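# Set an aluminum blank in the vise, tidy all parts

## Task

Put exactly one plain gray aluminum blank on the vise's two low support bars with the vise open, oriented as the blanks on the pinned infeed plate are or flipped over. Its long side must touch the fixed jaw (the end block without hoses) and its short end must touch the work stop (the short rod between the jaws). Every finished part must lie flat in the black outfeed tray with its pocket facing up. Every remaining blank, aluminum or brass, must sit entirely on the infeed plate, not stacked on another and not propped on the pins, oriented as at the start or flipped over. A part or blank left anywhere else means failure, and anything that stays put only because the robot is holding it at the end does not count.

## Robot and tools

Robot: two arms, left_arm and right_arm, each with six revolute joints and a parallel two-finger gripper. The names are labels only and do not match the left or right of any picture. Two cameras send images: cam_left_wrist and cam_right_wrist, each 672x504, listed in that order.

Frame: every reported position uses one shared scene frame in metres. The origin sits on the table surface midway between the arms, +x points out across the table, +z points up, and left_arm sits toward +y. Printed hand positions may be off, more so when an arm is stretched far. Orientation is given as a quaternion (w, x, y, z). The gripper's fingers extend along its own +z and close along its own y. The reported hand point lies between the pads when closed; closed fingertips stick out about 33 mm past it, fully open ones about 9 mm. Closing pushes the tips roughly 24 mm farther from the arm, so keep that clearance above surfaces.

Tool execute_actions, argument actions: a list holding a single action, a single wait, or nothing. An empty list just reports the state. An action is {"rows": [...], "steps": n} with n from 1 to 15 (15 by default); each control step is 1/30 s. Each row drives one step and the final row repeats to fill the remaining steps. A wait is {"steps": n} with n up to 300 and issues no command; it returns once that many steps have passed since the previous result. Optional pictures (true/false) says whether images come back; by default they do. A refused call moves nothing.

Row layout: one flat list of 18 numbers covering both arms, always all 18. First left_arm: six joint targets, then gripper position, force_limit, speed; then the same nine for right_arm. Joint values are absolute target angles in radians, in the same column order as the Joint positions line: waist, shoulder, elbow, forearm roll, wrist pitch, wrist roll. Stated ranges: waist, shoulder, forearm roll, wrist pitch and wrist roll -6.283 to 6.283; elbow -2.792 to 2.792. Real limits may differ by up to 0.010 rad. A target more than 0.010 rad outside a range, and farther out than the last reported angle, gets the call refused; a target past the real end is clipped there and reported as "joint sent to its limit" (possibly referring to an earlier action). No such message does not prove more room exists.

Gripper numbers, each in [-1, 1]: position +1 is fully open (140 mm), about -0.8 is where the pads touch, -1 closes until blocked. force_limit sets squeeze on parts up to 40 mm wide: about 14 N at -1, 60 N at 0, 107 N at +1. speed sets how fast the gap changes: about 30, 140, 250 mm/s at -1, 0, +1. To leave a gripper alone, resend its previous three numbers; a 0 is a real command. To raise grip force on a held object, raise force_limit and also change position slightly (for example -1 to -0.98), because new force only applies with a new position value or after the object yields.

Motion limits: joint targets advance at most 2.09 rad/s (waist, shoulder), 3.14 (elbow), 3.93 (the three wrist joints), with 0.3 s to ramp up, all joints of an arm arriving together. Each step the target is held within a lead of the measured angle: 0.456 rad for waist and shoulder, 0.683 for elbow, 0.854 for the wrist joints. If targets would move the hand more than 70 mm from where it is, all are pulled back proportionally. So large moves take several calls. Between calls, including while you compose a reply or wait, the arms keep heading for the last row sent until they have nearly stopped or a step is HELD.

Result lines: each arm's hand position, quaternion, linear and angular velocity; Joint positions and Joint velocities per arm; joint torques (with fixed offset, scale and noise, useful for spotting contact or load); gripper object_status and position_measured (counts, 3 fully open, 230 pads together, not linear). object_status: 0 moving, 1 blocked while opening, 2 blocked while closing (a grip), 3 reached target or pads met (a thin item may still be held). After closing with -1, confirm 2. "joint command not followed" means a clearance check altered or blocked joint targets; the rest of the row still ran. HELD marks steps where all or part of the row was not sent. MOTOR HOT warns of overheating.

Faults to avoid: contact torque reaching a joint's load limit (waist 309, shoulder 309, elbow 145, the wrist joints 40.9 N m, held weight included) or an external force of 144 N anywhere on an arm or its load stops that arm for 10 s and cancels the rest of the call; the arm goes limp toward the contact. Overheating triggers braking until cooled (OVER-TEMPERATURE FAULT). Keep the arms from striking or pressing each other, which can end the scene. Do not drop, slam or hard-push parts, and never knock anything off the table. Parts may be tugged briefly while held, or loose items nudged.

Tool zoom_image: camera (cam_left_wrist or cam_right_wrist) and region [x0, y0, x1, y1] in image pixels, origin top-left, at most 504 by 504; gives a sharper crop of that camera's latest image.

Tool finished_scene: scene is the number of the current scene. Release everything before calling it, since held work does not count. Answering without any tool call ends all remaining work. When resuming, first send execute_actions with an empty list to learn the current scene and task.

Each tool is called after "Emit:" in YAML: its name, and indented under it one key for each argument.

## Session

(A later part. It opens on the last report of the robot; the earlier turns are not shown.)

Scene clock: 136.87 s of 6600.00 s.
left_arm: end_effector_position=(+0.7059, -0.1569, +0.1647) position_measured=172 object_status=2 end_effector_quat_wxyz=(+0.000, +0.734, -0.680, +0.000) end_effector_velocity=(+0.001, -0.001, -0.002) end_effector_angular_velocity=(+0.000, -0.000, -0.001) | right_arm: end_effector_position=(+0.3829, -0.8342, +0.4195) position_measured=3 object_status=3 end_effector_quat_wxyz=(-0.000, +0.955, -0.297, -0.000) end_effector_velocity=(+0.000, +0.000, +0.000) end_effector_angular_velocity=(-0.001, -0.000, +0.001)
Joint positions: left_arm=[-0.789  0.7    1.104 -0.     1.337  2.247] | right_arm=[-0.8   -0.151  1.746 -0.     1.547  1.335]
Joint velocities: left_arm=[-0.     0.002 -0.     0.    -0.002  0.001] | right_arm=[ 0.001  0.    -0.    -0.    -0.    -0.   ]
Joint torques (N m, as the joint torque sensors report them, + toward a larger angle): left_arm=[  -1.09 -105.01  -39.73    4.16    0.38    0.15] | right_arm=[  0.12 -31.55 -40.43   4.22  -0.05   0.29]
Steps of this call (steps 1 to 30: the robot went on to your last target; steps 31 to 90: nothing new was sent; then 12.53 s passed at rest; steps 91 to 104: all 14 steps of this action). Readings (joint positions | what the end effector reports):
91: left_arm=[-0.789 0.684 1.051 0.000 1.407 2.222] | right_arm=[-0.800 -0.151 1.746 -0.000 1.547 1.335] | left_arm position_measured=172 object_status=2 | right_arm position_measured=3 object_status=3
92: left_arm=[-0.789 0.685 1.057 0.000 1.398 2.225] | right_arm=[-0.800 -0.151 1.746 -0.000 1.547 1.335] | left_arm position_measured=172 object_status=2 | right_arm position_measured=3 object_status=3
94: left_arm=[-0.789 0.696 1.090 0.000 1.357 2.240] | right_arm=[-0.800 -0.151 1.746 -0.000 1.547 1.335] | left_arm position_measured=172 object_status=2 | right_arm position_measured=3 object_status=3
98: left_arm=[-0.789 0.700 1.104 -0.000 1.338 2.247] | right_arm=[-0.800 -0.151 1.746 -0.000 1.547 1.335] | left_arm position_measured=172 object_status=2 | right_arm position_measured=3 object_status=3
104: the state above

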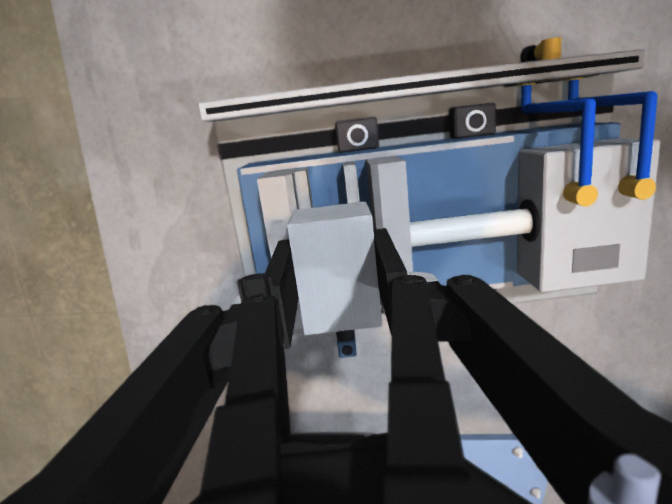

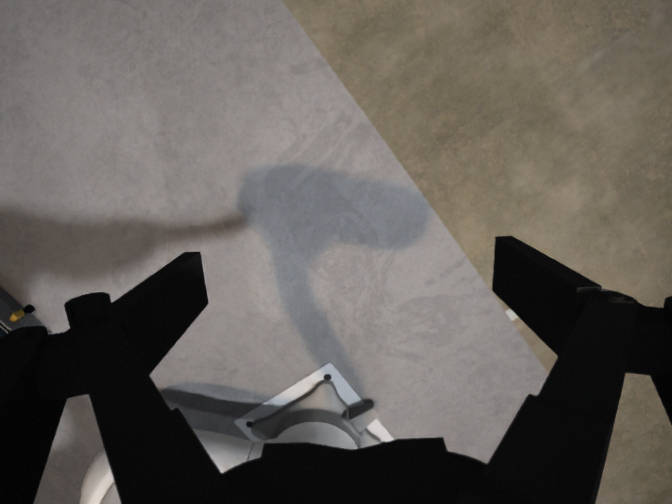

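Emit:
execute_actions:
  actions:
    - {"rows": [[-0.7927,0.7075,1.091,0,1.3431,2.2509,-1,0,-0.3,-0.8,-0.151,1.7458,0,1.5468,1.335,1,0,0],[-0.7927,0.7075,1.091,0,1.3431,2.2509,-1,0,-0.3,-0.8,-0.151,1.7458,0,1.5468,1.335,1,0,0],[-0.7927,0.7075,1.091,0,1.3431,2.2509,-1,0,-0.3,-0.8,-0.151,1.7458,0,1.5468,1.335,1,0,0],[-0.7927,0.7075,1.091,0,1.3431,2.2509,-1,0,-0.3,-0.8,-0.151,1.7458,0,1.5468,1.335,1,0,0],[-0.7927,0.7075,1.091,0,1.3431,2.2509,-1,0,-0.3,-0.8,-0.151,1.7458,0,1.5468,1.335,1,0,0],[-0.7927,0.7075,1.091,0,1.3431,2.2509,-1,0,-0.3,-0.8,-0.151,1.7458,0,1.5468,1.335,1,0,0],[-0.7927,0.7139,1.1048,0,1.3229,2.2509,-1,0,-0.3,-0.8,-0.151,1.7458,0,1.5468,1.335,1,0,0]], "steps": 15}

Emit:
zoom_image:
  camera: "cam_left_wrist"
  region: [250, 140, 418, 260]

Scene clock: 156.17 s of 6600.00 s.
left_arm: end_effector_position=(+0.7063, -0.1630, +0.1516) position_measured=172 object_status=2 end_effector_quat_wxyz=(-0.000, +0.731, -0.682, +0.000) end_effector_velocity=(-0.001, +0.001, -0.003) end_effector_angular_velocity=(+0.003, +0.003, +0.001) | right_arm: end_effector_position=(+0.3829, -0.8342, +0.4195) position_measured=3 object_status=3 end_effector_quat_wxyz=(-0.000, +0.955, -0.297, -0.000) end_effector_velocity=(-0.001, -0.000, +0.000) end_effector_angular_velocity=(+0.000, -0.000, -0.002)
Joint positions: left_arm=[-0.793  0.714  1.105  0.     1.323  2.251] | right_arm=[-0.8   -0.151  1.746 -0.     1.547  1.335]
Joint velocities: left_arm=[ 0.     0.001  0.003 -0.    -0.    -0.   ] | right_arm=[-0.002 -0.    -0.     0.     0.    -0.   ]
Joint torques (N m, as the joint torque sensors report them, + toward a larger angle): left_arm=[  -0.6  -104.5   -40.23    4.39    0.94    0.26] | right_arm=[  0.33 -30.94 -40.87   4.4   -0.1    0.32]
Steps of this call (steps 1 to 15: the robot went on to your last target; steps 16 to 90: nothing new was sent; then 15.80 s passed at rest; steps 91 to 105: all 15 steps of this action). Readings (joint positions | what the end effector reports):
91: left_arm=[-0.789 0.701 1.104 0.000 1.337 2.247] | right_arm=[-0.800 -0.151 1.746 0.000 1.547 1.335] | left_arm position_measured=172 object_status=2 | right_arm position_measured=3 object_status=3
92: left_arm=[-0.790 0.703 1.100 0.000 1.339 2.248] | right_arm=[-0.800 -0.151 1.746 -0.000 1.547 1.335] | left_arm position_measured=172 object_status=2 | right_arm position_measured=3 object_status=3
94: left_arm=[-0.792 0.707 1.093 0.000 1.342 2.250] | right_arm=[-0.800 -0.151 1.746 -0.000 1.547 1.335] | left_arm position_measured=172 object_status=2 | right_arm position_measured=3 object_status=3
98: left_arm=[-0.793 0.709 1.095 0.000 1.337 2.251] | right_arm=[-0.800 -0.151 1.746 -0.000 1.547 1.335] | left_arm position_measured=172 object_status=2 | right_arm position_measured=3 object_status=3
105: the state above

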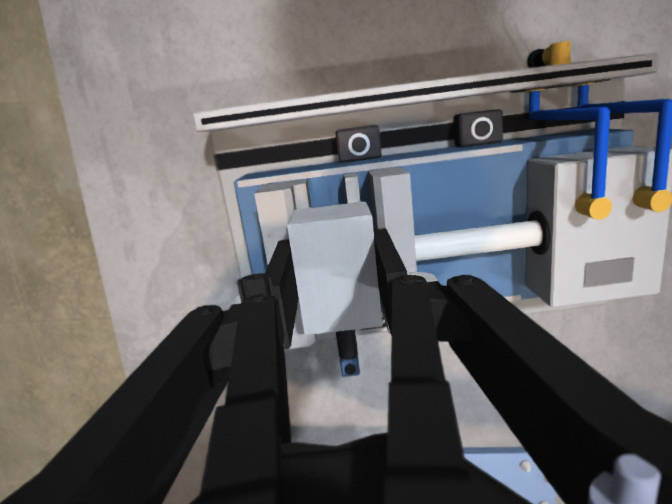

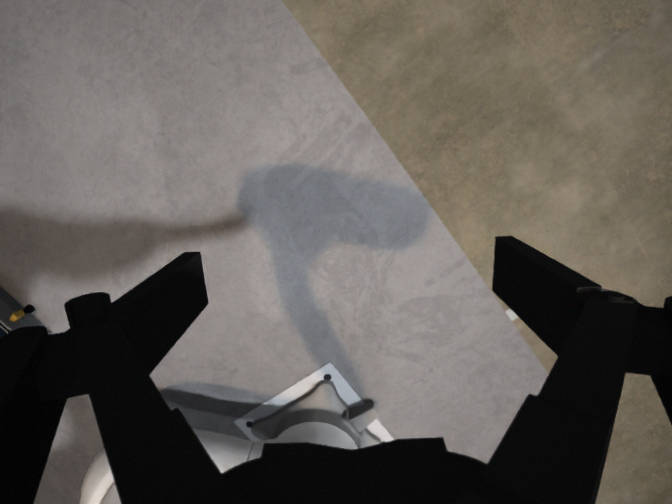

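Region (250, 140, 418, 260) of cam_left_wrist's 672x504 image, scaled by 3.000, with more detail than that image has; it fills the top 360 rows of this view, and the rest is white.

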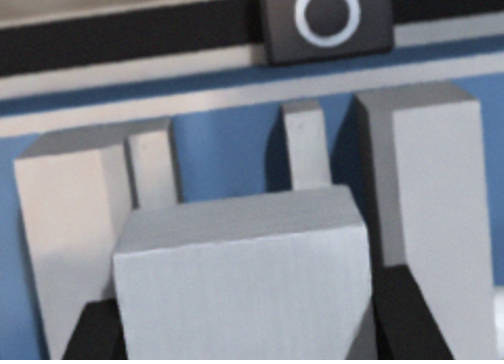

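Emit:
execute_actions:
  actions:
    - {"rows": [[-0.7927,0.7162,1.11,0,1.3154,2.2509,-1,0,-0.3,-0.8,-0.151,1.7458,0,1.5468,1.335,1,0,0]], "steps": 8}
  pictures: false

Emit:
execute_actions:
  actions:
    - {"rows": [[-0.7927,0.7174,1.1126,0,1.3116,2.2509,-1,0,-0.3,-0.8,-0.151,1.7458,0,1.5468,1.335,1,0,0]], "steps": 8}
  pictures: false

Scene clock: 163.40 s of 6600.00 s.
left_arm: end_effector_position=(+0.7062, -0.1630, +0.1465) position_measured=172 object_status=2 end_effector_quat_wxyz=(+0.000, +0.731, -0.682, +0.000) end_effector_velocity=(-0.000, +0.000, -0.000) end_effector_angular_velocity=(+0.001, +0.000, -0.001) | right_arm: end_effector_position=(+0.3829, -0.8342, +0.4195) position_measured=3 object_status=3 end_effector_quat_wxyz=(-0.000, +0.955, -0.297, -0.000) end_effector_velocity=(+0.000, +0.001, -0.001) end_effector_angular_velocity=(+0.002, +0.002, +0.001)
Joint positions: left_arm=[-0.793  0.716  1.11  -0.     1.315  2.251] | right_arm=[-0.8   -0.151  1.746 -0.     1.547  1.335]
Joint velocities: left_arm=[-0.     0.     0.     0.     0.001  0.001] | right_arm=[ 0.001  0.001  0.     0.     0.001 -0.   ]
Joint torques (N m, as the joint torque sensors report them, + toward a larger angle): left_arm=[  -1.33 -106.45  -40.6     4.02    0.44    0.12] | right_arm=[ -0.09 -30.54 -40.64   4.28   0.04   0.08]
Steps of this call (steps 1 to 15: the robot went on to your last target; steps 16 to 90: nothing new was sent; then 3.97 s passed at rest; steps 91 to 98: all 8 steps of this action). Readings (joint positions | what the end effector reports):
91: left_arm=[-0.793 0.714 1.105 -0.000 1.323 2.251] | right_arm=[-0.800 -0.151 1.746 -0.000 1.547 1.335] | left_arm position_measured=172 object_status=2 | right_arm position_measured=3 object_status=3
92: left_arm=[-0.793 0.715 1.107 -0.000 1.320 2.251] | right_arm=[-0.800 -0.151 1.746 -0.000 1.547 1.335] | left_arm position_measured=172 object_status=2 | right_arm position_measured=3 object_status=3
94: left_arm=[-0.793 0.716 1.109 -0.000 1.316 2.251] | right_arm=[-0.800 -0.151 1.746 -0.000 1.547 1.335] | left_arm position_measured=172 object_status=2 | right_arm position_measured=3 object_status=3
98: the state above

Scene clock: 163.67 s of 6600.00 s.
left_arm: end_effector_position=(+0.7062, -0.1630, +0.1439) position_measured=172 object_status=2 end_effector_quat_wxyz=(+0.000, +0.731, -0.682, -0.000) end_effector_velocity=(-0.000, +0.000, -0.000) end_effector_angular_velocity=(+0.002, +0.000, -0.001) | right_arm: end_effector_position=(+0.3829, -0.8342, +0.4195) position_measured=3 object_status=3 end_effector_quat_wxyz=(-0.000, +0.955, -0.297, -0.000) end_effector_velocity=(-0.001, +0.000, +0.001) end_effector_angular_velocity=(-0.001, -0.001, -0.000)
Joint positions: left_arm=[-0.793  0.717  1.113 -0.     1.312  2.251] | right_arm=[-0.8   -0.151  1.746 -0.     1.547  1.335]
Joint velocities: left_arm=[-0.    -0.     0.001  0.001  0.001  0.001] | right_arm=[-0.    -0.002 -0.    -0.     0.001 -0.   ]
Joint torques (N m, as the joint torque sensors report them, + toward a larger angle): left_arm=[   4.16 -102.95  -41.17    5.91   -1.18    0.3 ] | right_arm=[  0.55 -27.98 -40.51   4.55   0.18   0.19]
Steps of this call (steps 1 to 8: all 8 steps of this action). Readings (joint positions | what the end effector reports):
1: left_arm=[-0.793 0.716 1.110 -0.000 1.315 2.251] | right_arm=[-0.800 -0.151 1.746 0.000 1.547 1.335] | left_arm position_measured=172 object_status=2 | right_arm position_measured=3 object_status=3
2: left_arm=[-0.793 0.717 1.111 -0.000 1.314 2.251] | right_arm=[-0.800 -0.151 1.746 -0.000 1.547 1.335] | left_arm position_measured=172 object_status=2 | right_arm position_measured=3 object_status=3
4: left_arm=[-0.793 0.717 1.112 -0.000 1.312 2.251] | right_arm=[-0.800 -0.151 1.746 -0.000 1.547 1.335] | left_arm position_measured=172 object_status=2 | right_arm position_measured=3 object_status=3
8: the state above

Emit:
execute_actions:
  actions: []

Emit:
zoom_image:
  camera: "cam_left_wrist"
  region: [250, 160, 430, 390]

Scene clock: 165.43 s of 6600.00 s.
left_arm: end_effector_position=(+0.7063, -0.1630, +0.1439) position_measured=172 object_status=2 end_effector_quat_wxyz=(+0.000, +0.731, -0.682, -0.000) end_effector_velocity=(-0.000, +0.000, -0.000) end_effector_angular_velocity=(+0.001, +0.000, -0.001) | right_arm: end_effector_position=(+0.3829, -0.8342, +0.4195) position_measured=3 object_status=3 end_effector_quat_wxyz=(-0.000, +0.955, -0.297, -0.000) end_effector_velocity=(+0.000, +0.001, -0.001) end_effector_angular_velocity=(+0.002, +0.001, +0.001)
Joint positions: left_arm=[-0.793  0.717  1.113 -0.     1.312  2.251] | right_arm=[-0.8   -0.151  1.746 -0.     1.547  1.335]
Joint velocities: left_arm=[-0.     0.     0.     0.     0.     0.001] | right_arm=[ 0.001  0.001  0.     0.001  0.001 -0.   ]
Joint torques (N m, as the joint torque sensors report them, + toward a larger angle): left_arm=[   4.86 -103.32  -40.88    6.28   -1.45    0.25] | right_arm=[  1.5  -29.86 -40.17   4.09   0.16   0.13]
Steps of this call (steps 1 to 15: the robot went on to your last target; steps 16 to 53: nothing new was sent). Readings (joint positions | what the end effector reports):
1: left_arm=[-0.793 0.717 1.113 -0.000 1.312 2.251] | right_arm=[-0.800 -0.151 1.746 -0.000 1.547 1.335] | left_arm position_measured=172 object_status=2 | right_arm position_measured=3 object_status=3
2: left_arm=[-0.793 0.717 1.113 -0.000 1.312 2.251] | right_arm=[-0.800 -0.151 1.746 -0.000 1.547 1.335] | left_arm position_measured=172 object_status=2 | right_arm position_measured=3 object_status=3
4: left_arm=[-0.793 0.717 1.113 -0.000 1.312 2.251] | right_arm=[-0.800 -0.151 1.746 -0.000 1.547 1.335] | left_arm position_measured=172 object_status=2 | right_arm position_measured=3 object_status=3
8: left_arm=[-0.793 0.717 1.113 -0.000 1.312 2.251] | right_arm=[-0.800 -0.151 1.746 -0.000 1.547 1.335] | left_arm position_measured=172 object_status=2 | right_arm position_measured=3 object_status=3
53: the state above
All arms were judged still, so your last target was given up. Only a new action makes them travel on or press farther. Fingers that are still opening or closing keep moving.

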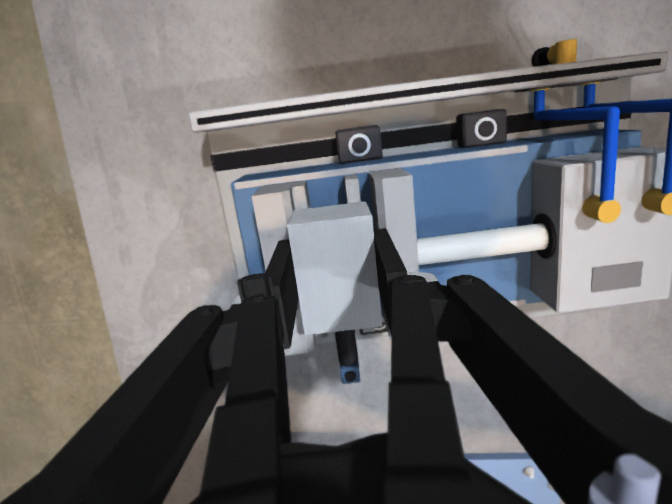

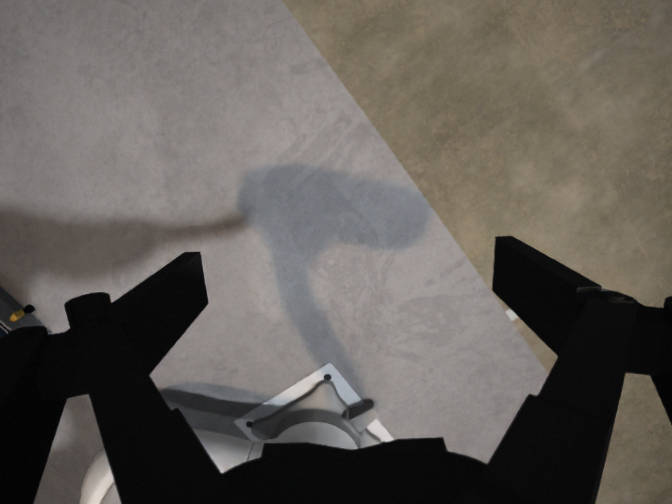

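Region (250, 160, 430, 390) of cam_left_wrist's 672x504 image, scaled by 2.191, with more detail than that image has; it fills the left 394 columns of this view, and the rest is white.

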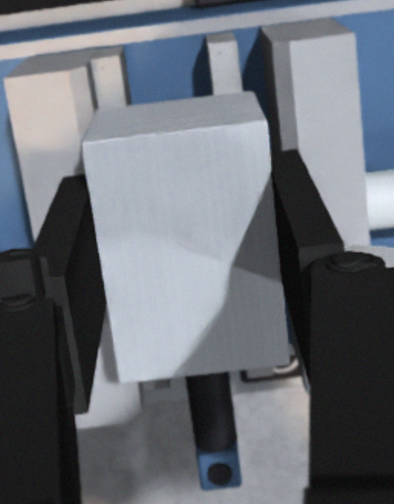

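Emit:
execute_actions:
  actions:
    - {"rows": [[-0.7935,0.7164,1.1146,0,1.3107,2.2501,-1,0,-0.3,-0.8,-0.151,1.7458,0,1.5468,1.335,1,0,0],[-0.7935,0.7164,1.1146,0,1.3107,2.2501,-1,0,-0.3,-0.8,-0.151,1.7458,0,1.5468,1.335,1,0,0],[-0.7935,0.7164,1.1146,0,1.3107,2.2501,-1,0,-0.3,-0.8,-0.151,1.7458,0,1.5468,1.335,1,0,0],[-0.7935,0.7164,1.1146,0,1.3107,2.2501,-1,0,-0.3,-0.8,-0.151,1.7458,0,1.5468,1.335,1,0,0],[-0.7935,0.7175,1.1172,0,1.3069,2.2501,-1,0,-0.3,-0.8,-0.151,1.7458,0,1.5468,1.335,1,0,0]], "steps": 12}
  pictures: false

Scene clock: 174.23 s of 6600.00 s.
left_arm: end_effector_position=(+0.7054, -0.1630, +0.1414) position_measured=172 object_status=2 end_effector_quat_wxyz=(-0.000, +0.731, -0.682, +0.000) end_effector_velocity=(-0.001, -0.000, -0.002) end_effector_angular_velocity=(+0.002, +0.003, -0.002) | right_arm: end_effector_position=(+0.3829, -0.8342, +0.4195) position_measured=3 object_status=3 end_effector_quat_wxyz=(-0.000, +0.955, -0.297, -0.000) end_effector_velocity=(+0.000, +0.001, -0.000) end_effector_angular_velocity=(+0.002, +0.002, +0.001)
Joint positions: left_arm=[-0.793  0.717  1.117  0.     1.307  2.25 ] | right_arm=[-0.8   -0.151  1.746 -0.     1.547  1.335]
Joint velocities: left_arm=[-0.001  0.002  0.001 -0.001  0.     0.002] | right_arm=[ 0.001  0.001 -0.     0.     0.002  0.001]
Joint torques (N m, as the joint torque sensors report them, + toward a larger angle): left_arm=[  -1.79 -107.1   -38.9     4.41    0.28    0.35] | right_arm=[ -0.6  -30.46 -39.89   4.13  -0.09   0.13]
Steps of this call (steps 1 to 90: nothing new was sent; then 5.40 s passed at rest; steps 91 to 102: all 12 steps of this action). Readings (joint positions | what the end effector reports):
91: left_arm=[-0.793 0.717 1.113 0.000 1.312 2.251] | right_arm=[-0.800 -0.151 1.746 -0.000 1.547 1.335] | left_arm position_measured=172 object_status=2 | right_arm position_measured=3 object_status=3
92: left_arm=[-0.793 0.717 1.113 0.000 1.311 2.251] | right_arm=[-0.800 -0.151 1.746 -0.000 1.547 1.335] | left_arm position_measured=172 object_status=2 | right_arm position_measured=3 object_status=3
94: left_arm=[-0.793 0.717 1.114 0.000 1.311 2.251] | right_arm=[-0.800 -0.151 1.746 -0.000 1.547 1.335] | left_arm position_measured=172 object_status=2 | right_arm position_measured=3 object_status=3
98: left_arm=[-0.793 0.717 1.117 0.000 1.307 2.250] | right_arm=[-0.800 -0.151 1.746 -0.000 1.547 1.335] | left_arm position_measured=172 object_status=2 | right_arm position_measured=3 object_status=3
102: the state above

Emit:
execute_actions:
  actions:
    - {"rows": [[-0.7935,0.7187,1.1198,0,1.3031,2.2501,-1,0,-0.3,-0.8,-0.151,1.7458,0,1.5468,1.335,1,0,0]], "steps": 8}
  pictures: false

Scene clock: 177.07 s of 6600.00 s.
left_arm: end_effector_position=(+0.7053, -0.1631, +0.1388) position_measured=172 object_status=2 end_effector_quat_wxyz=(+0.000, +0.731, -0.682, +0.000) end_effector_velocity=(-0.000, -0.000, -0.001) end_effector_angular_velocity=(+0.001, +0.000, +0.000) | right_arm: end_effector_position=(+0.3829, -0.8342, +0.4195) position_measured=3 object_status=3 end_effector_quat_wxyz=(-0.000, +0.955, -0.297, -0.000) end_effector_velocity=(-0.000, -0.000, -0.001) end_effector_angular_velocity=(+0.003, +0.003, -0.001)
Joint positions: left_arm=[-0.794  0.719  1.12  -0.     1.303  2.25 ] | right_arm=[-0.8   -0.151  1.746 -0.     1.547  1.335]
Joint velocities: left_arm=[-0.     0.001  0.001  0.    -0.001 -0.001] | right_arm=[-0.     0.002  0.001 -0.001  0.001  0.   ]
Joint torques (N m, as the joint torque sensors report them, + toward a larger angle): left_arm=[  -1.75 -106.55  -39.75    4.16    0.49    0.22] | right_arm=[ -0.43 -28.26 -40.57   4.22  -0.03   0.38]
Steps of this call (steps 1 to 15: the robot went on to your last target; steps 16 to 77: nothing new was sent; steps 78 to 85: all 8 steps of this action). Readings (joint positions | what the end effector reports):
78: left_arm=[-0.794 0.718 1.117 -0.000 1.307 2.250] | right_arm=[-0.800 -0.151 1.746 -0.000 1.547 1.335] | left_arm position_measured=172 object_status=2 | right_arm position_measured=3 object_status=3
79: left_arm=[-0.794 0.718 1.118 -0.000 1.305 2.250] | right_arm=[-0.800 -0.151 1.746 -0.000 1.547 1.335] | left_arm position_measured=172 object_status=2 | right_arm position_measured=3 object_status=3
81: left_arm=[-0.794 0.719 1.120 -0.000 1.304 2.250] | right_arm=[-0.800 -0.151 1.746 -0.000 1.547 1.335] | left_arm position_measured=172 object_status=2 | right_arm position_measured=3 object_status=3
85: the state above

Emit:
execute_actions:
  actions:
    - {"rows": [[-0.7921,0.7167,1.1254,0,1.2995,2.2515,-1,0,-0.3,-0.8,-0.151,1.7458,0,1.5468,1.335,1,0,0]], "steps": 9}
  pictures: false

Scene clock: 180.20 s of 6600.00 s.
left_arm: end_effector_position=(+0.7052, -0.1611, +0.1376) position_measured=172 object_status=2 end_effector_quat_wxyz=(-0.000, +0.731, -0.682, -0.000) end_effector_velocity=(+0.000, -0.000, +0.001) end_effector_angular_velocity=(-0.001, -0.001, -0.000) | right_arm: end_effector_position=(+0.3829, -0.8342, +0.4195) position_measured=3 object_status=3 end_effector_quat_wxyz=(-0.000, +0.955, -0.297, -0.000) end_effector_velocity=(+0.000, -0.000, +0.000) end_effector_angular_velocity=(-0.000, -0.001, +0.000)
Joint positions: left_arm=[-0.792  0.717  1.125  0.     1.3    2.251] | right_arm=[-0.8   -0.151  1.746 -0.     1.547  1.335]
Joint velocities: left_arm=[ 0.    -0.001 -0.001  0.     0.     0.001] | right_arm=[-0.     0.    -0.     0.    -0.001 -0.   ]
Joint torques (N m, as the joint torque sensors report them, + toward a larger angle): left_arm=[  -1.92 -106.29  -39.42    4.08    0.44    0.06] | right_arm=[ -0.37 -32.26 -40.56   4.38   0.07   0.1 ]
Steps of this call (steps 1 to 15: the robot went on to your last target; steps 16 to 85: nothing new was sent; steps 86 to 94: all 9 steps of this action). Readings (joint positions | what the end effector reports):
86: left_arm=[-0.794 0.719 1.120 0.000 1.303 2.250] | right_arm=[-0.800 -0.151 1.746 -0.000 1.547 1.335] | left_arm position_measured=172 object_status=2 | right_arm position_measured=3 object_status=3
87: left_arm=[-0.793 0.718 1.122 0.000 1.302 2.250] | right_arm=[-0.800 -0.151 1.746 0.000 1.547 1.335] | left_arm position_measured=172 object_status=2 | right_arm position_measured=3 object_status=3
89: left_arm=[-0.792 0.717 1.125 0.000 1.300 2.251] | right_arm=[-0.800 -0.151 1.746 -0.000 1.547 1.335] | left_arm position_measured=172 object_status=2 | right_arm position_measured=3 object_status=3
93: left_arm=[-0.792 0.717 1.125 0.000 1.300 2.251] | right_arm=[-0.800 -0.151 1.746 -0.000 1.547 1.335] | left_arm position_measured=172 object_status=2 | right_arm position_measured=3 object_status=3
94: the state above

Another +2 mm toward the stop.

Emit:
execute_actions:
  actions:
    - {"rows": [[-0.7907,0.7143,1.1299,0,1.2974,2.2529,-1,0,-0.3,-0.8,-0.151,1.7458,0,1.5468,1.335,1,0,0]], "steps": 9}
  pictures: false

Scene clock: 182.30 s of 6600.00 s.
left_arm: end_effector_position=(+0.7052, -0.1591, +0.1375) position_measured=172 object_status=2 end_effector_quat_wxyz=(+0.000, +0.731, -0.682, -0.000) end_effector_velocity=(-0.001, +0.000, -0.001) end_effector_angular_velocity=(+0.001, +0.001, +0.002) | right_arm: end_effector_position=(+0.3829, -0.8342, +0.4195) position_measured=3 object_status=3 end_effector_quat_wxyz=(-0.000, +0.955, -0.297, -0.000) end_effector_velocity=(-0.000, -0.000, +0.000) end_effector_angular_velocity=(-0.002, -0.001, -0.001)
Joint positions: left_arm=[-0.791  0.714  1.13  -0.     1.297  2.253] | right_arm=[-0.8   -0.151  1.746 -0.     1.547  1.335]
Joint velocities: left_arm=[-0.     0.     0.002  0.    -0.001 -0.002] | right_arm=[-0.    -0.001  0.    -0.    -0.001  0.001]
Joint torques (N m, as the joint torque sensors report them, + toward a larger angle): left_arm=[   0.35 -106.12  -40.14    4.4     0.46    0.02] | right_arm=[  0.72 -29.54 -40.15   4.21  -0.17   0.3 ]
Steps of this call (steps 1 to 15: the robot went on to your last target; steps 16 to 54: nothing new was sent; steps 55 to 63: all 9 steps of this action). Readings (joint positions | what the end effector reports):
55: left_arm=[-0.792 0.717 1.126 0.000 1.299 2.252] | right_arm=[-0.800 -0.151 1.746 -0.000 1.547 1.335] | left_arm position_measured=172 object_status=2 | right_arm position_measured=3 object_status=3
56: left_arm=[-0.792 0.716 1.127 -0.000 1.299 2.252] | right_arm=[-0.800 -0.151 1.746 -0.000 1.547 1.335] | left_arm position_measured=172 object_status=2 | right_arm position_measured=3 object_status=3
58: left_arm=[-0.791 0.715 1.129 -0.000 1.298 2.253] | right_arm=[-0.800 -0.151 1.746 -0.000 1.547 1.335] | left_arm position_measured=172 object_status=2 | right_arm position_measured=3 object_status=3
62: left_arm=[-0.791 0.714 1.130 -0.000 1.297 2.253] | right_arm=[-0.800 -0.151 1.746 -0.000 1.547 1.335] | left_arm position_measured=172 object_status=2 | right_arm position_measured=3 object_status=3
63: the state above

Emit:
execute_actions:
  actions:
    - {"rows": [[-0.7897,0.7125,1.1333,0,1.2958,2.2539,-1,0,-0.3,-0.8,-0.151,1.7458,0,1.5468,1.335,1,0,0]], "steps": 9}
  pictures: false

Scene clock: 184.00 s of 6600.00 s.
left_arm: end_effector_position=(+0.7051, -0.1576, +0.1373) position_measured=172 object_status=2 end_effector_quat_wxyz=(+0.000, +0.731, -0.682, -0.000) end_effector_velocity=(-0.000, +0.000, +0.000) end_effector_angular_velocity=(+0.000, +0.000, -0.002) | right_arm: end_effector_position=(+0.3829, -0.8342, +0.4195) position_measured=3 object_status=3 end_effector_quat_wxyz=(-0.000, +0.955, -0.297, -0.000) end_effector_velocity=(+0.000, +0.000, -0.001) end_effector_angular_velocity=(+0.001, +0.001, +0.001)
Joint positions: left_arm=[-0.79   0.713  1.133 -0.     1.296  2.254] | right_arm=[-0.8   -0.151  1.746 -0.     1.547  1.335]
Joint velocities: left_arm=[-0.    -0.     0.    -0.     0.     0.001] | right_arm=[ 0.001  0.001  0.     0.     0.    -0.   ]
Joint torques (N m, as the joint torque sensors report them, + toward a larger angle): left_arm=[   0.23 -106.18  -39.7     4.27    0.23    0.32] | right_arm=[ -1.81 -29.78 -39.93   4.44  -0.22   0.2 ]
Steps of this call (steps 1 to 15: the robot went on to your last target; steps 16 to 42: nothing new was sent; steps 43 to 51: all 9 steps of this action). Readings (joint positions | what the end effector reports):
43: left_arm=[-0.791 0.714 1.130 -0.000 1.297 2.253] | right_arm=[-0.800 -0.151 1.746 -0.000 1.547 1.335] | left_arm position_measured=172 object_status=2 | right_arm position_measured=3 object_status=3
44: left_arm=[-0.790 0.714 1.131 -0.000 1.297 2.253] | right_arm=[-0.800 -0.151 1.746 -0.000 1.547 1.335] | left_arm position_measured=172 object_status=2 | right_arm position_measured=3 object_status=3
46: left_arm=[-0.790 0.713 1.133 -0.000 1.296 2.254] | right_arm=[-0.800 -0.151 1.746 -0.000 1.547 1.335] | left_arm position_measured=172 object_status=2 | right_arm position_measured=3 object_status=3
50: left_arm=[-0.790 0.713 1.133 -0.000 1.296 2.254] | right_arm=[-0.800 -0.151 1.746 -0.000 1.547 1.335] | left_arm position_measured=172 object_status=2 | right_arm position_measured=3 object_status=3
51: the state above

Emit:
execute_actions:
  actions:
    - {"rows": [[-0.7887,0.7107,1.1367,0,1.2942,2.2549,-1,0,-0.3,-0.8,-0.151,1.7458,0,1.5468,1.335,1,0,0]], "steps": 9}
  pictures: false

Scene clock: 185.93 s of 6600.00 s.
left_arm: end_effector_position=(+0.7051, -0.1561, +0.1372) position_measured=172 object_status=2 end_effector_quat_wxyz=(-0.000, +0.731, -0.682, -0.000) end_effector_velocity=(+0.000, +0.000, -0.001) end_effector_angular_velocity=(+0.001, +0.000, -0.000) | right_arm: end_effector_position=(+0.3829, -0.8342, +0.4195) position_measured=3 object_status=3 end_effector_quat_wxyz=(-0.000, +0.955, -0.297, -0.000) end_effector_velocity=(+0.001, -0.000, -0.001) end_effector_angular_velocity=(-0.000, +0.001, +0.001)
Joint positions: left_arm=[-0.789  0.711  1.137  0.     1.294  2.255] | right_arm=[-0.8   -0.151  1.746  0.     1.547  1.335]
Joint velocities: left_arm=[ 0.     0.001  0.     0.    -0.     0.   ] | right_arm=[ 0.001  0.001  0.    -0.001 -0.001  0.   ]
Joint torques (N m, as the joint torque sensors report them, + toward a larger angle): left_arm=[  -1.02 -104.23  -39.38    4.16    0.2     0.11] | right_arm=[  0.64 -30.13 -40.64   4.22   0.11   0.39]
Steps of this call (steps 1 to 15: the robot went on to your last target; steps 16 to 49: nothing new was sent; steps 50 to 58: all 9 steps of this action). Readings (joint positions | what the end effector reports):
50: left_arm=[-0.790 0.712 1.133 0.000 1.296 2.254] | right_arm=[-0.800 -0.151 1.746 -0.000 1.547 1.335] | left_arm position_measured=172 object_status=2 | right_arm position_measured=3 object_status=3
51: left_arm=[-0.789 0.712 1.135 0.000 1.295 2.254] | right_arm=[-0.800 -0.151 1.746 -0.000 1.547 1.335] | left_arm position_measured=172 object_status=2 | right_arm position_measured=3 object_status=3
53: left_arm=[-0.789 0.711 1.136 0.000 1.294 2.255] | right_arm=[-0.800 -0.151 1.746 -0.000 1.547 1.335] | left_arm position_measured=172 object_status=2 | right_arm position_measured=3 object_status=3
57: left_arm=[-0.789 0.711 1.137 0.000 1.294 2.255] | right_arm=[-0.800 -0.151 1.746 -0.000 1.547 1.335] | left_arm position_measured=172 object_status=2 | right_arm position_measured=3 object_status=3
58: the state above

Emit:
execute_actions:
  actions:
    - {"rows": [[-0.7877,0.7089,1.1401,0,1.2926,2.2559,-1,0,-0.3,-0.8,-0.151,1.7458,0,1.5468,1.335,1,0,0]], "steps": 9}

Scene clock: 191.07 s of 6600.00 s.
left_arm: end_effector_position=(+0.7050, -0.1547, +0.1371) position_measured=172 object_status=2 end_effector_quat_wxyz=(-0.000, +0.731, -0.682, +0.000) end_effector_velocity=(+0.000, -0.000, +0.000) end_effector_angular_velocity=(-0.001, -0.000, -0.001) | right_arm: end_effector_position=(+0.3829, -0.8342, +0.4195) position_measured=3 object_status=3 end_effector_quat_wxyz=(-0.000, +0.955, -0.297, -0.000) end_effector_velocity=(-0.001, -0.000, +0.000) end_effector_angular_velocity=(-0.001, -0.000, -0.001)
Joint positions: left_arm=[-0.788  0.709  1.14   0.     1.293  2.256] | right_arm=[-0.8   -0.151  1.746 -0.     1.547  1.335]
Joint velocities: left_arm=[ 0.    -0.    -0.    -0.001 -0.001  0.002] | right_arm=[-0.001 -0.001  0.    -0.     0.     0.   ]
Joint torques (N m, as the joint torque sensors report them, + toward a larger angle): left_arm=[   1.94 -105.11  -36.55    5.7     2.43   -0.41] | right_arm=[ -1.69 -30.94 -40.69   4.42   0.06   0.27]
Steps of this call (steps 1 to 15: the robot went on to your last target; steps 16 to 90: nothing new was sent; then 1.83 s passed at rest; steps 91 to 99: all 9 steps of this action). Readings (joint positions | what the end effector reports):
91: left_arm=[-0.789 0.711 1.137 0.000 1.294 2.255] | right_arm=[-0.800 -0.151 1.746 -0.000 1.547 1.335] | left_arm position_measured=172 object_status=2 | right_arm position_measured=3 object_status=3
92: left_arm=[-0.788 0.710 1.138 0.000 1.294 2.255] | right_arm=[-0.800 -0.151 1.746 -0.000 1.547 1.335] | left_arm position_measured=172 object_status=2 | right_arm position_measured=3 object_status=3
94: left_arm=[-0.788 0.709 1.140 0.000 1.293 2.256] | right_arm=[-0.800 -0.151 1.746 -0.000 1.547 1.335] | left_arm position_measured=172 object_status=2 | right_arm position_measured=3 object_status=3
98: left_arm=[-0.788 0.709 1.140 0.000 1.293 2.256] | right_arm=[-0.800 -0.151 1.746 -0.000 1.547 1.335] | left_arm position_measured=172 object_status=2 | right_arm position_measured=3 object_status=3
99: the state above

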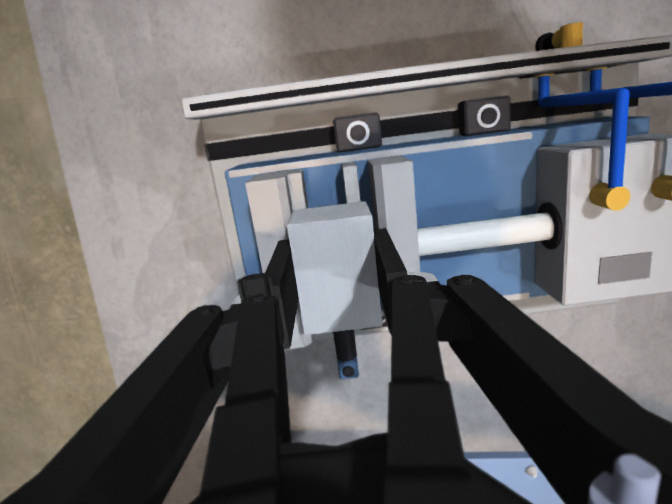

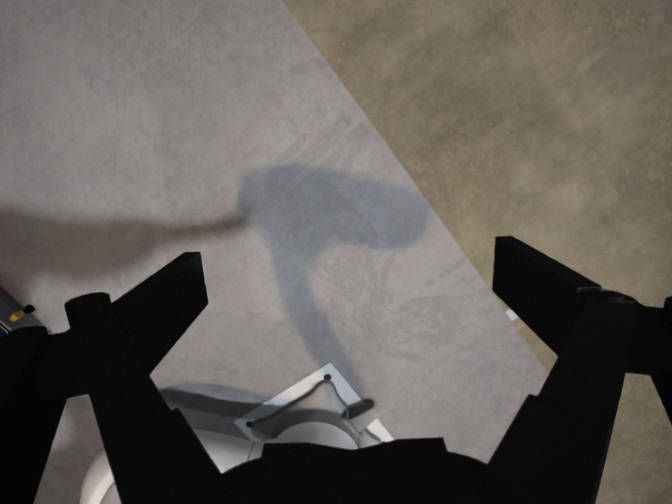

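Emit:
execute_actions:
  actions:
    - {"rows": [[-0.7876,0.7101,1.1397,0,1.2918,2.256,-1,0,-0.3,-0.8,-0.151,1.7458,0,1.5468,1.335,1,0,0]], "steps": 9}
  pictures: false

Scene clock: 197.47 s of 6600.00 s.
left_arm: end_effector_position=(+0.7053, -0.1548, +0.1361) position_measured=172 object_status=2 end_effector_quat_wxyz=(+0.000, +0.731, -0.682, -0.000) end_effector_velocity=(+0.000, -0.001, -0.000) end_effector_angular_velocity=(-0.000, -0.001, +0.001) | right_arm: end_effector_position=(+0.3829, -0.8342, +0.4195) position_measured=3 object_status=3 end_effector_quat_wxyz=(-0.000, +0.955, -0.297, -0.000) end_effector_velocity=(+0.001, +0.000, -0.001) end_effector_angular_velocity=(+0.000, +0.000, +0.002)
Joint positions: left_arm=[-0.788  0.71   1.14  -0.     1.292  2.256] | right_arm=[-0.8   -0.151  1.746 -0.     1.547  1.335]
Joint velocities: left_arm=[-0.     0.001 -0.001  0.001 -0.001 -0.001] | right_arm=[ 0.002  0.001  0.     0.    -0.001 -0.   ]
Joint torques (N m, as the joint torque sensors report them, + toward a larger angle): left_arm=[   2.95 -104.57  -39.58    5.52    0.81    0.18] | right_arm=[  1.08 -30.27 -40.33   4.2   -0.15   0.41]
Steps of this call (steps 1 to 15: the robot went on to your last target; steps 16 to 90: nothing new was sent; then 3.10 s passed at rest; steps 91 to 99: all 9 steps of this action). Readings (joint positions | what the end effector reports):
91: left_arm=[-0.788 0.709 1.140 -0.000 1.293 2.256] | right_arm=[-0.800 -0.151 1.746 -0.000 1.547 1.335] | left_arm position_measured=172 object_status=2 | right_arm position_measured=3 object_status=3
92: left_arm=[-0.788 0.709 1.140 -0.000 1.293 2.256] | right_arm=[-0.800 -0.151 1.746 -0.000 1.547 1.335] | left_arm position_measured=172 object_status=2 | right_arm position_measured=3 object_status=3
94: left_arm=[-0.788 0.710 1.140 -0.000 1.292 2.256] | right_arm=[-0.800 -0.151 1.746 -0.000 1.547 1.335] | left_arm position_measured=172 object_status=2 | right_arm position_measured=3 object_status=3
98: left_arm=[-0.788 0.710 1.140 -0.000 1.292 2.256] | right_arm=[-0.800 -0.151 1.746 -0.000 1.547 1.335] | left_arm position_measured=172 object_status=2 | right_arm position_measured=3 object_status=3
99: the state above

Light contact with jaw/stop, not yet bars. Down 1 mm.

Emit:
execute_actions:
  actions:
    - {"rows": [[-0.7876,0.7106,1.1407,0,1.2903,2.256,-1,0,-0.3,-0.8,-0.151,1.7458,0,1.5468,1.335,1,0,0]], "steps": 8}
  pictures: false

Scene clock: 199.60 s of 6600.00 s.
left_arm: end_effector_position=(+0.7054, -0.1550, +0.1352) position_measured=172 object_status=2 end_effector_quat_wxyz=(-0.000, +0.731, -0.682, +0.000) end_effector_velocity=(-0.000, +0.000, -0.000) end_effector_angular_velocity=(-0.000, -0.000, -0.000) | right_arm: end_effector_position=(+0.3829, -0.8342, +0.4195) position_measured=3 object_status=3 end_effector_quat_wxyz=(-0.000, +0.955, -0.297, -0.000) end_effector_velocity=(-0.000, +0.001, +0.000) end_effector_angular_velocity=(+0.001, +0.001, +0.001)
Joint positions: left_arm=[-0.788  0.711  1.141  0.     1.29   2.256] | right_arm=[-0.8   -0.151  1.746 -0.     1.547  1.335]
Joint velocities: left_arm=[ 0.    -0.     0.001 -0.    -0.001  0.   ] | right_arm=[ 0.001 -0.     0.    -0.     0.001 -0.   ]
Joint torques (N m, as the joint torque sensors report them, + toward a larger angle): left_arm=[  -1.46 -106.66  -40.22    4.24    0.13    0.14] | right_arm=[  0.38 -31.19 -40.42   4.39   0.2    0.28]
Steps of this call (steps 1 to 15: the robot went on to your last target; steps 16 to 56: nothing new was sent; steps 57 to 64: all 8 steps of this action). Readings (joint positions | what the end effector reports):
57: left_arm=[-0.788 0.710 1.140 0.000 1.292 2.256] | right_arm=[-0.800 -0.151 1.746 -0.000 1.547 1.335] | left_arm position_measured=172 object_status=2 | right_arm position_measured=3 object_status=3
58: left_arm=[-0.788 0.710 1.140 0.000 1.291 2.256] | right_arm=[-0.800 -0.151 1.746 -0.000 1.547 1.335] | left_arm position_measured=172 object_status=2 | right_arm position_measured=3 object_status=3
60: left_arm=[-0.788 0.711 1.140 0.000 1.291 2.256] | right_arm=[-0.800 -0.151 1.746 -0.000 1.547 1.335] | left_arm position_measured=172 object_status=2 | right_arm position_measured=3 object_status=3
64: the state above

Emit:
execute_actions:
  actions:
    - {"rows": [[-0.7876,0.7111,1.1417,0,1.2888,2.256,-1,0,-0.3,-0.8,-0.151,1.7458,0,1.5468,1.335,1,0,0]], "steps": 8}
  pictures: false

Scene clock: 202.23 s of 6600.00 s.
left_arm: end_effector_position=(+0.7053, -0.1549, +0.1342) position_measured=172 object_status=2 end_effector_quat_wxyz=(-0.000, +0.731, -0.682, -0.000) end_effector_velocity=(+0.001, -0.001, -0.000) end_effector_angular_velocity=(-0.002, -0.002, -0.001) | right_arm: end_effector_position=(+0.3829, -0.8342, +0.4195) position_measured=3 object_status=3 end_effector_quat_wxyz=(-0.000, +0.955, -0.297, -0.000) end_effector_velocity=(+0.000, -0.000, -0.002) end_effector_angular_velocity=(+0.005, +0.004, -0.001)
Joint positions: left_arm=[-0.788  0.711  1.142  0.     1.289  2.256] | right_arm=[-0.8   -0.151  1.746  0.     1.547  1.335]
Joint velocities: left_arm=[-0.     0.001 -0.001 -0.    -0.003  0.001] | right_arm=[-0.     0.003  0.     0.     0.002  0.001]
Joint torques (N m, as the joint torque sensors report them, + toward a larger angle): left_arm=[  -1.37 -106.38  -40.03    4.15    0.55    0.11] | right_arm=[ -0.27 -29.69 -40.04   4.36  -0.3    0.11]
Steps of this call (steps 1 to 15: the robot went on to your last target; steps 16 to 71: nothing new was sent; steps 72 to 79: all 8 steps of this action). Readings (joint positions | what the end effector reports):
72: left_arm=[-0.788 0.711 1.141 0.000 1.290 2.256] | right_arm=[-0.800 -0.151 1.746 -0.000 1.547 1.335] | left_arm position_measured=172 object_status=2 | right_arm position_measured=3 object_status=3
73: left_arm=[-0.788 0.711 1.141 0.000 1.290 2.256] | right_arm=[-0.800 -0.151 1.746 -0.000 1.547 1.335] | left_arm position_measured=172 object_status=2 | right_arm position_measured=3 object_status=3
75: left_arm=[-0.788 0.711 1.142 0.000 1.289 2.256] | right_arm=[-0.800 -0.151 1.746 -0.000 1.547 1.335] | left_arm position_measured=172 object_status=2 | right_arm position_measured=3 object_status=3
79: the state above

Emit:
execute_actions:
  actions:
    - {"rows": [[-0.7876,0.7116,1.1427,0,1.2873,2.256,-1,0,-0.3,-0.8,-0.151,1.7458,0,1.5468,1.335,1,0,0]], "steps": 8}
  pictures: false

Scene clock: 204.10 s of 6600.00 s.
left_arm: end_effector_position=(+0.7054, -0.1550, +0.1333) position_measured=172 object_status=2 end_effector_quat_wxyz=(-0.000, +0.731, -0.682, +0.000) end_effector_velocity=(-0.000, +0.000, -0.001) end_effector_angular_velocity=(+0.001, +0.001, +0.000) | right_arm: end_effector_position=(+0.3829, -0.8342, +0.4195) position_measured=3 object_status=3 end_effector_quat_wxyz=(-0.000, +0.955, -0.297, -0.000) end_effector_velocity=(-0.000, -0.000, +0.000) end_effector_angular_velocity=(-0.001, -0.000, -0.001)
Joint positions: left_arm=[-0.788  0.711  1.143  0.     1.287  2.256] | right_arm=[-0.8   -0.151  1.746  0.     1.547  1.335]
Joint velocities: left_arm=[ 0.     0.001  0.001 -0.     0.    -0.   ] | right_arm=[-0.    -0.    -0.    -0.    -0.     0.001]
Joint torques (N m, as the joint torque sensors report them, + toward a larger angle): left_arm=[ -0.26 -87.92 -30.92   4.25  -1.07   0.17] | right_arm=[ -0.78 -30.79 -40.76   4.09   0.05   0.02]
Steps of this call (steps 1 to 15: the robot went on to your last target; steps 16 to 48: nothing new was sent; steps 49 to 56: all 8 steps of this action). Readings (joint positions | what the end effector reports):
49: left_arm=[-0.788 0.711 1.142 0.000 1.289 2.256] | right_arm=[-0.800 -0.151 1.746 -0.000 1.547 1.335] | left_arm position_measured=172 object_status=2 | right_arm position_measured=3 object_status=3
50: left_arm=[-0.788 0.711 1.142 0.000 1.288 2.256] | right_arm=[-0.800 -0.151 1.746 -0.000 1.547 1.335] | left_arm position_measured=172 object_status=2 | right_arm position_measured=3 object_status=3
52: left_arm=[-0.788 0.711 1.142 0.000 1.288 2.256] | right_arm=[-0.800 -0.151 1.746 -0.000 1.547 1.335] | left_arm position_measured=172 object_status=2 | right_arm position_measured=3 object_status=3
56: the state above

Emit:
execute_actions:
  actions:
    - {"rows": [[-0.7867,0.711,1.1428,0,1.2878,2.2569,-1,0,-0.3,-0.8,-0.151,1.7458,0,1.5468,1.335,1,0,0]], "steps": 9}
  pictures: false

Scene clock: 211.70 s of 6600.00 s.
left_arm: end_effector_position=(+0.7056, -0.1544, +0.1334) position_measured=172 object_status=2 end_effector_quat_wxyz=(+0.000, +0.731, -0.682, -0.000) end_effector_velocity=(+0.000, +0.001, +0.001) end_effector_angular_velocity=(+0.001, +0.000, +0.000) | right_arm: end_effector_position=(+0.3829, -0.8342, +0.4195) position_measured=3 object_status=3 end_effector_quat_wxyz=(-0.000, +0.955, -0.297, -0.000) end_effector_velocity=(-0.000, -0.001, +0.000) end_effector_angular_velocity=(-0.001, -0.000, -0.001)
Joint positions: left_arm=[-0.787  0.711  1.143 -0.     1.288  2.257] | right_arm=[-0.8   -0.151  1.746 -0.     1.547  1.335]
Joint velocities: left_arm=[ 0.001 -0.001 -0.     0.     0.002  0.   ] | right_arm=[-0.001  0.    -0.    -0.001 -0.001 -0.   ]
Joint torques (N m, as the joint torque sensors report them, + toward a larger angle): left_arm=[ 15.85 -91.82 -28.4    9.99   3.31   0.3 ] | right_arm=[ -0.55 -30.21 -40.45   4.67   0.03   0.19]
Steps of this call (steps 1 to 15: the robot went on to your last target; steps 16 to 90: nothing new was sent; then 4.30 s passed at rest; steps 91 to 99: all 9 steps of this action). Readings (joint positions | what the end effector reports):
91: left_arm=[-0.788 0.712 1.143 0.000 1.287 2.256] | right_arm=[-0.800 -0.151 1.746 -0.000 1.547 1.335] | left_arm position_measured=172 object_status=2 | right_arm position_measured=3 object_status=3
92: left_arm=[-0.787 0.712 1.143 -0.000 1.287 2.256] | right_arm=[-0.800 -0.151 1.746 -0.000 1.547 1.335] | left_arm position_measured=172 object_status=2 | right_arm position_measured=3 object_status=3
94: left_arm=[-0.787 0.712 1.143 -0.000 1.287 2.257] | right_arm=[-0.800 -0.151 1.746 -0.000 1.547 1.335] | left_arm position_measured=172 object_status=2 | right_arm position_measured=3 object_status=3
98: left_arm=[-0.787 0.711 1.143 -0.000 1.288 2.257] | right_arm=[-0.800 -0.151 1.746 -0.000 1.547 1.335] | left_arm position_measured=172 object_status=2 | right_arm position_measured=3 object_status=3
99: the state above

Emit:
execute_actions:
  actions:
    - {"rows": [[-0.7867,0.711,1.1428,0,1.2878,2.2569,-0.1,0,-0.3,-0.8,-0.151,1.7458,0,1.5468,1.335,1,0,0]], "steps": 10}
  pictures: false

Scene clock: 213.50 s of 6600.00 s.
left_arm: end_effector_position=(+0.7060, -0.1539, +0.1336) position_measured=141 object_status=0 end_effector_quat_wxyz=(-0.000, +0.731, -0.682, -0.000) end_effector_velocity=(-0.001, -0.001, +0.001) end_effector_angular_velocity=(-0.002, +0.001, +0.001) | right_arm: end_effector_position=(+0.3829, -0.8342, +0.4195) position_measured=3 object_status=3 end_effector_quat_wxyz=(-0.000, +0.955, -0.297, -0.000) end_effector_velocity=(+0.000, -0.000, -0.000) end_effector_angular_velocity=(+0.001, +0.000, -0.000)
Joint positions: left_arm=[-0.786  0.711  1.143  0.     1.288  2.257] | right_arm=[-0.8   -0.151  1.746 -0.     1.547  1.335]
Joint velocities: left_arm=[-0.001 -0.    -0.    -0.002  0.001 -0.001] | right_arm=[ 0.     0.001  0.     0.    -0.     0.   ]
Joint torques (N m, as the joint torque sensors report them, + toward a larger angle): left_arm=[  -0.41 -103.37  -39.5     4.21    0.35    0.48] | right_arm=[  0.14 -29.64 -40.07   4.35  -0.1    0.34]
Steps of this call (steps 1 to 15: the robot went on to your last target; steps 16 to 44: nothing new was sent; steps 45 to 54: all 10 steps of this action). Readings (joint positions | what the end effector reports):
45: left_arm=[-0.787 0.711 1.143 -0.000 1.288 2.257] | right_arm=[-0.800 -0.151 1.746 -0.000 1.547 1.335] | left_arm position_measured=172 object_status=0 | right_arm position_measured=3 object_status=3
46: left_arm=[-0.787 0.711 1.143 0.001 1.288 2.257] | right_arm=[-0.800 -0.151 1.746 -0.000 1.547 1.335] | left_arm position_measured=172 object_status=0 | right_arm position_measured=3 object_status=3
48: left_arm=[-0.786 0.711 1.143 0.001 1.288 2.257] | right_arm=[-0.800 -0.151 1.746 -0.000 1.547 1.335] | left_arm position_measured=158 object_status=0 | right_arm position_measured=3 object_status=3
52: left_arm=[-0.786 0.711 1.143 0.000 1.288 2.257] | right_arm=[-0.800 -0.151 1.746 -0.000 1.547 1.335] | left_arm position_measured=141 object_status=0 | right_arm position_measured=3 object_status=3
54: the state above

Emit:
execute_actions:
  actions:
    - {"rows": [[-0.7863,0.7122,1.1387,0,1.2907,2.2574,-0.1,0,-0.3,-0.8,-0.151,1.7458,0,1.5468,1.335,1,0,0],[-0.7863,0.7122,1.1387,0,1.2907,2.2574,-0.1,0,-0.3,-0.8,-0.151,1.7458,0,1.5468,1.335,1,0,0],[-0.7863,0.7122,1.1387,0,1.2907,2.2574,-0.1,0,-0.3,-0.8,-0.151,1.7458,0,1.5468,1.335,1,0,0],[-0.7863,0.7122,1.1387,0,1.2907,2.2574,-0.1,0,-0.3,-0.8,-0.151,1.7458,0,1.5468,1.335,1,0,0],[-0.7863,0.7122,1.1387,0,1.2907,2.2574,-0.6,-0.7,-0.3,-0.8,-0.151,1.7458,0,1.5468,1.335,1,0,0]], "steps": 15}
  pictures: false

Scene clock: 219.03 s of 6600.00 s.
left_arm: end_effector_position=(+0.7065, -0.1548, +0.1348) position_measured=170 object_status=0 end_effector_quat_wxyz=(+0.000, +0.731, -0.682, -0.000) end_effector_velocity=(+0.001, -0.001, -0.001) end_effector_angular_velocity=(-0.001, -0.004, -0.001) | right_arm: end_effector_position=(+0.3829, -0.8342, +0.4195) position_measured=3 object_status=3 end_effector_quat_wxyz=(-0.000, +0.955, -0.297, -0.000) end_effector_velocity=(+0.000, +0.000, -0.000) end_effector_angular_velocity=(+0.001, +0.001, +0.001)
Joint positions: left_arm=[-0.786  0.712  1.139 -0.001  1.291  2.257] | right_arm=[-0.8   -0.151  1.746 -0.     1.547  1.335]
Joint velocities: left_arm=[-0.     0.001  0.     0.002 -0.004  0.001] | right_arm=[ 0.001  0.    -0.    -0.     0.001 -0.   ]
Joint torques (N m, as the joint torque sensors report them, + toward a larger angle): left_arm=[ 16.83 -87.73 -43.27  11.75  -9.36   0.7 ] | right_arm=[  0.52 -30.93 -40.57   4.31  -0.13   0.32]
Steps of this call (steps 1 to 15: the robot went on to your last target; steps 16 to 90: nothing new was sent; then 2.03 s passed at rest; steps 91 to 105: all 15 steps of this action). Readings (joint positions | what the end effector reports):
91: left_arm=[-0.787 0.711 1.143 -0.000 1.288 2.257] | right_arm=[-0.800 -0.151 1.746 -0.000 1.547 1.335] | left_arm position_measured=141 object_status=3 | right_arm position_measured=3 object_status=3
92: left_arm=[-0.787 0.711 1.141 -0.000 1.288 2.257] | right_arm=[-0.800 -0.151 1.746 -0.000 1.547 1.335] | left_arm position_measured=141 object_status=3 | right_arm position_measured=3 object_status=3
94: left_arm=[-0.787 0.712 1.139 -0.000 1.290 2.257] | right_arm=[-0.800 -0.151 1.746 -0.000 1.547 1.335] | left_arm position_measured=141 object_status=3 | right_arm position_measured=3 object_status=3
98: left_arm=[-0.786 0.712 1.139 -0.000 1.291 2.257] | right_arm=[-0.800 -0.151 1.746 -0.000 1.547 1.335] | left_arm position_measured=156 object_status=0 | right_arm position_measured=3 object_status=3
105: the state above

Emit:
execute_actions:
  actions:
    - {"rows": [[-0.7871,0.7112,1.1407,0,1.2898,2.2566,-0.6,-0.7,-0.3,-0.8,-0.151,1.7458,0,1.5468,1.335,1,0,0],[-0.7871,0.7112,1.1407,0,1.2898,2.2566,-0.6,-0.7,-0.3,-0.8,-0.151,1.7458,0,1.5468,1.335,1,0,0],[-0.7871,0.7112,1.1407,0,1.2898,2.2566,-0.6,-0.7,-0.3,-0.8,-0.151,1.7458,0,1.5468,1.335,1,0,0],[-0.7871,0.7112,1.1407,0,1.2898,2.2566,-0.6,-0.7,-0.3,-0.8,-0.151,1.7458,0,1.5468,1.335,1,0,0],[-0.7871,0.7112,1.1407,0,1.2898,2.2566,-0.6,-0.7,-0.3,-0.8,-0.151,1.7458,0,1.5468,1.335,1,0,0],[-0.7871,0.7112,1.1407,0,1.2898,2.2566,-0.6,-0.7,-0.3,-0.8,-0.151,1.7458,0,1.5468,1.335,1,0,0],[-0.7871,0.7112,1.1407,0,1.2898,2.2566,-0.6,-0.7,-0.3,-0.8,-0.151,1.7458,0,1.5468,1.335,1,0,0],[-0.7864,0.7099,1.1429,0,1.2888,2.2573,-0.6,-0.7,-0.3,-0.8,-0.151,1.7458,0,1.5468,1.335,1,0,0]], "steps": 15}
  pictures: false

Scene clock: 223.93 s of 6600.00 s.
left_arm: end_effector_position=(+0.7058, -0.1539, +0.1346) position_measured=170 object_status=2 end_effector_quat_wxyz=(-0.000, +0.731, -0.682, +0.000) end_effector_velocity=(-0.000, +0.001, -0.000) end_effector_angular_velocity=(-0.001, +0.003, -0.001) | right_arm: end_effector_position=(+0.3829, -0.8342, +0.4195) position_measured=3 object_status=3 end_effector_quat_wxyz=(-0.000, +0.955, -0.297, -0.000) end_effector_velocity=(-0.000, -0.000, -0.000) end_effector_angular_velocity=(+0.000, +0.000, -0.000)
Joint positions: left_arm=[-0.787  0.71   1.143  0.     1.288  2.257] | right_arm=[-0.8   -0.151  1.746 -0.     1.547  1.335]
Joint velocities: left_arm=[ 0.001 -0.     0.001 -0.003  0.     0.003] | right_arm=[-0.  0.  0.  0.  0.  0.]
Joint torques (N m, as the joint torque sensors report them, + toward a larger angle): left_arm=[ 23.96 -90.98 -26.77  13.24   5.41   0.58] | right_arm=[  0.83 -29.2  -40.99   4.37  -0.17   0.17]
Steps of this call (steps 1 to 15: the robot went on to your last target; steps 16 to 90: nothing new was sent; then 1.40 s passed at rest; steps 91 to 105: all 15 steps of this action). Readings (joint positions | what the end effector reports):
91: left_arm=[-0.786 0.712 1.139 -0.000 1.291 2.257] | right_arm=[-0.800 -0.151 1.746 -0.000 1.547 1.335] | left_arm position_measured=170 object_status=2 | right_arm position_measured=3 object_status=3
92: left_arm=[-0.786 0.712 1.139 0.000 1.290 2.257] | right_arm=[-0.800 -0.151 1.746 -0.000 1.547 1.335] | left_arm position_measured=170 object_status=2 | right_arm position_measured=3 object_status=3
94: left_arm=[-0.787 0.712 1.140 0.000 1.290 2.257] | right_arm=[-0.800 -0.151 1.746 -0.000 1.547 1.335] | left_arm position_measured=170 object_status=2 | right_arm position_measured=3 object_status=3
98: left_arm=[-0.787 0.711 1.141 0.000 1.289 2.257] | right_arm=[-0.800 -0.151 1.746 -0.000 1.547 1.335] | left_arm position_measured=170 object_status=2 | right_arm position_measured=3 object_status=3
105: the state above


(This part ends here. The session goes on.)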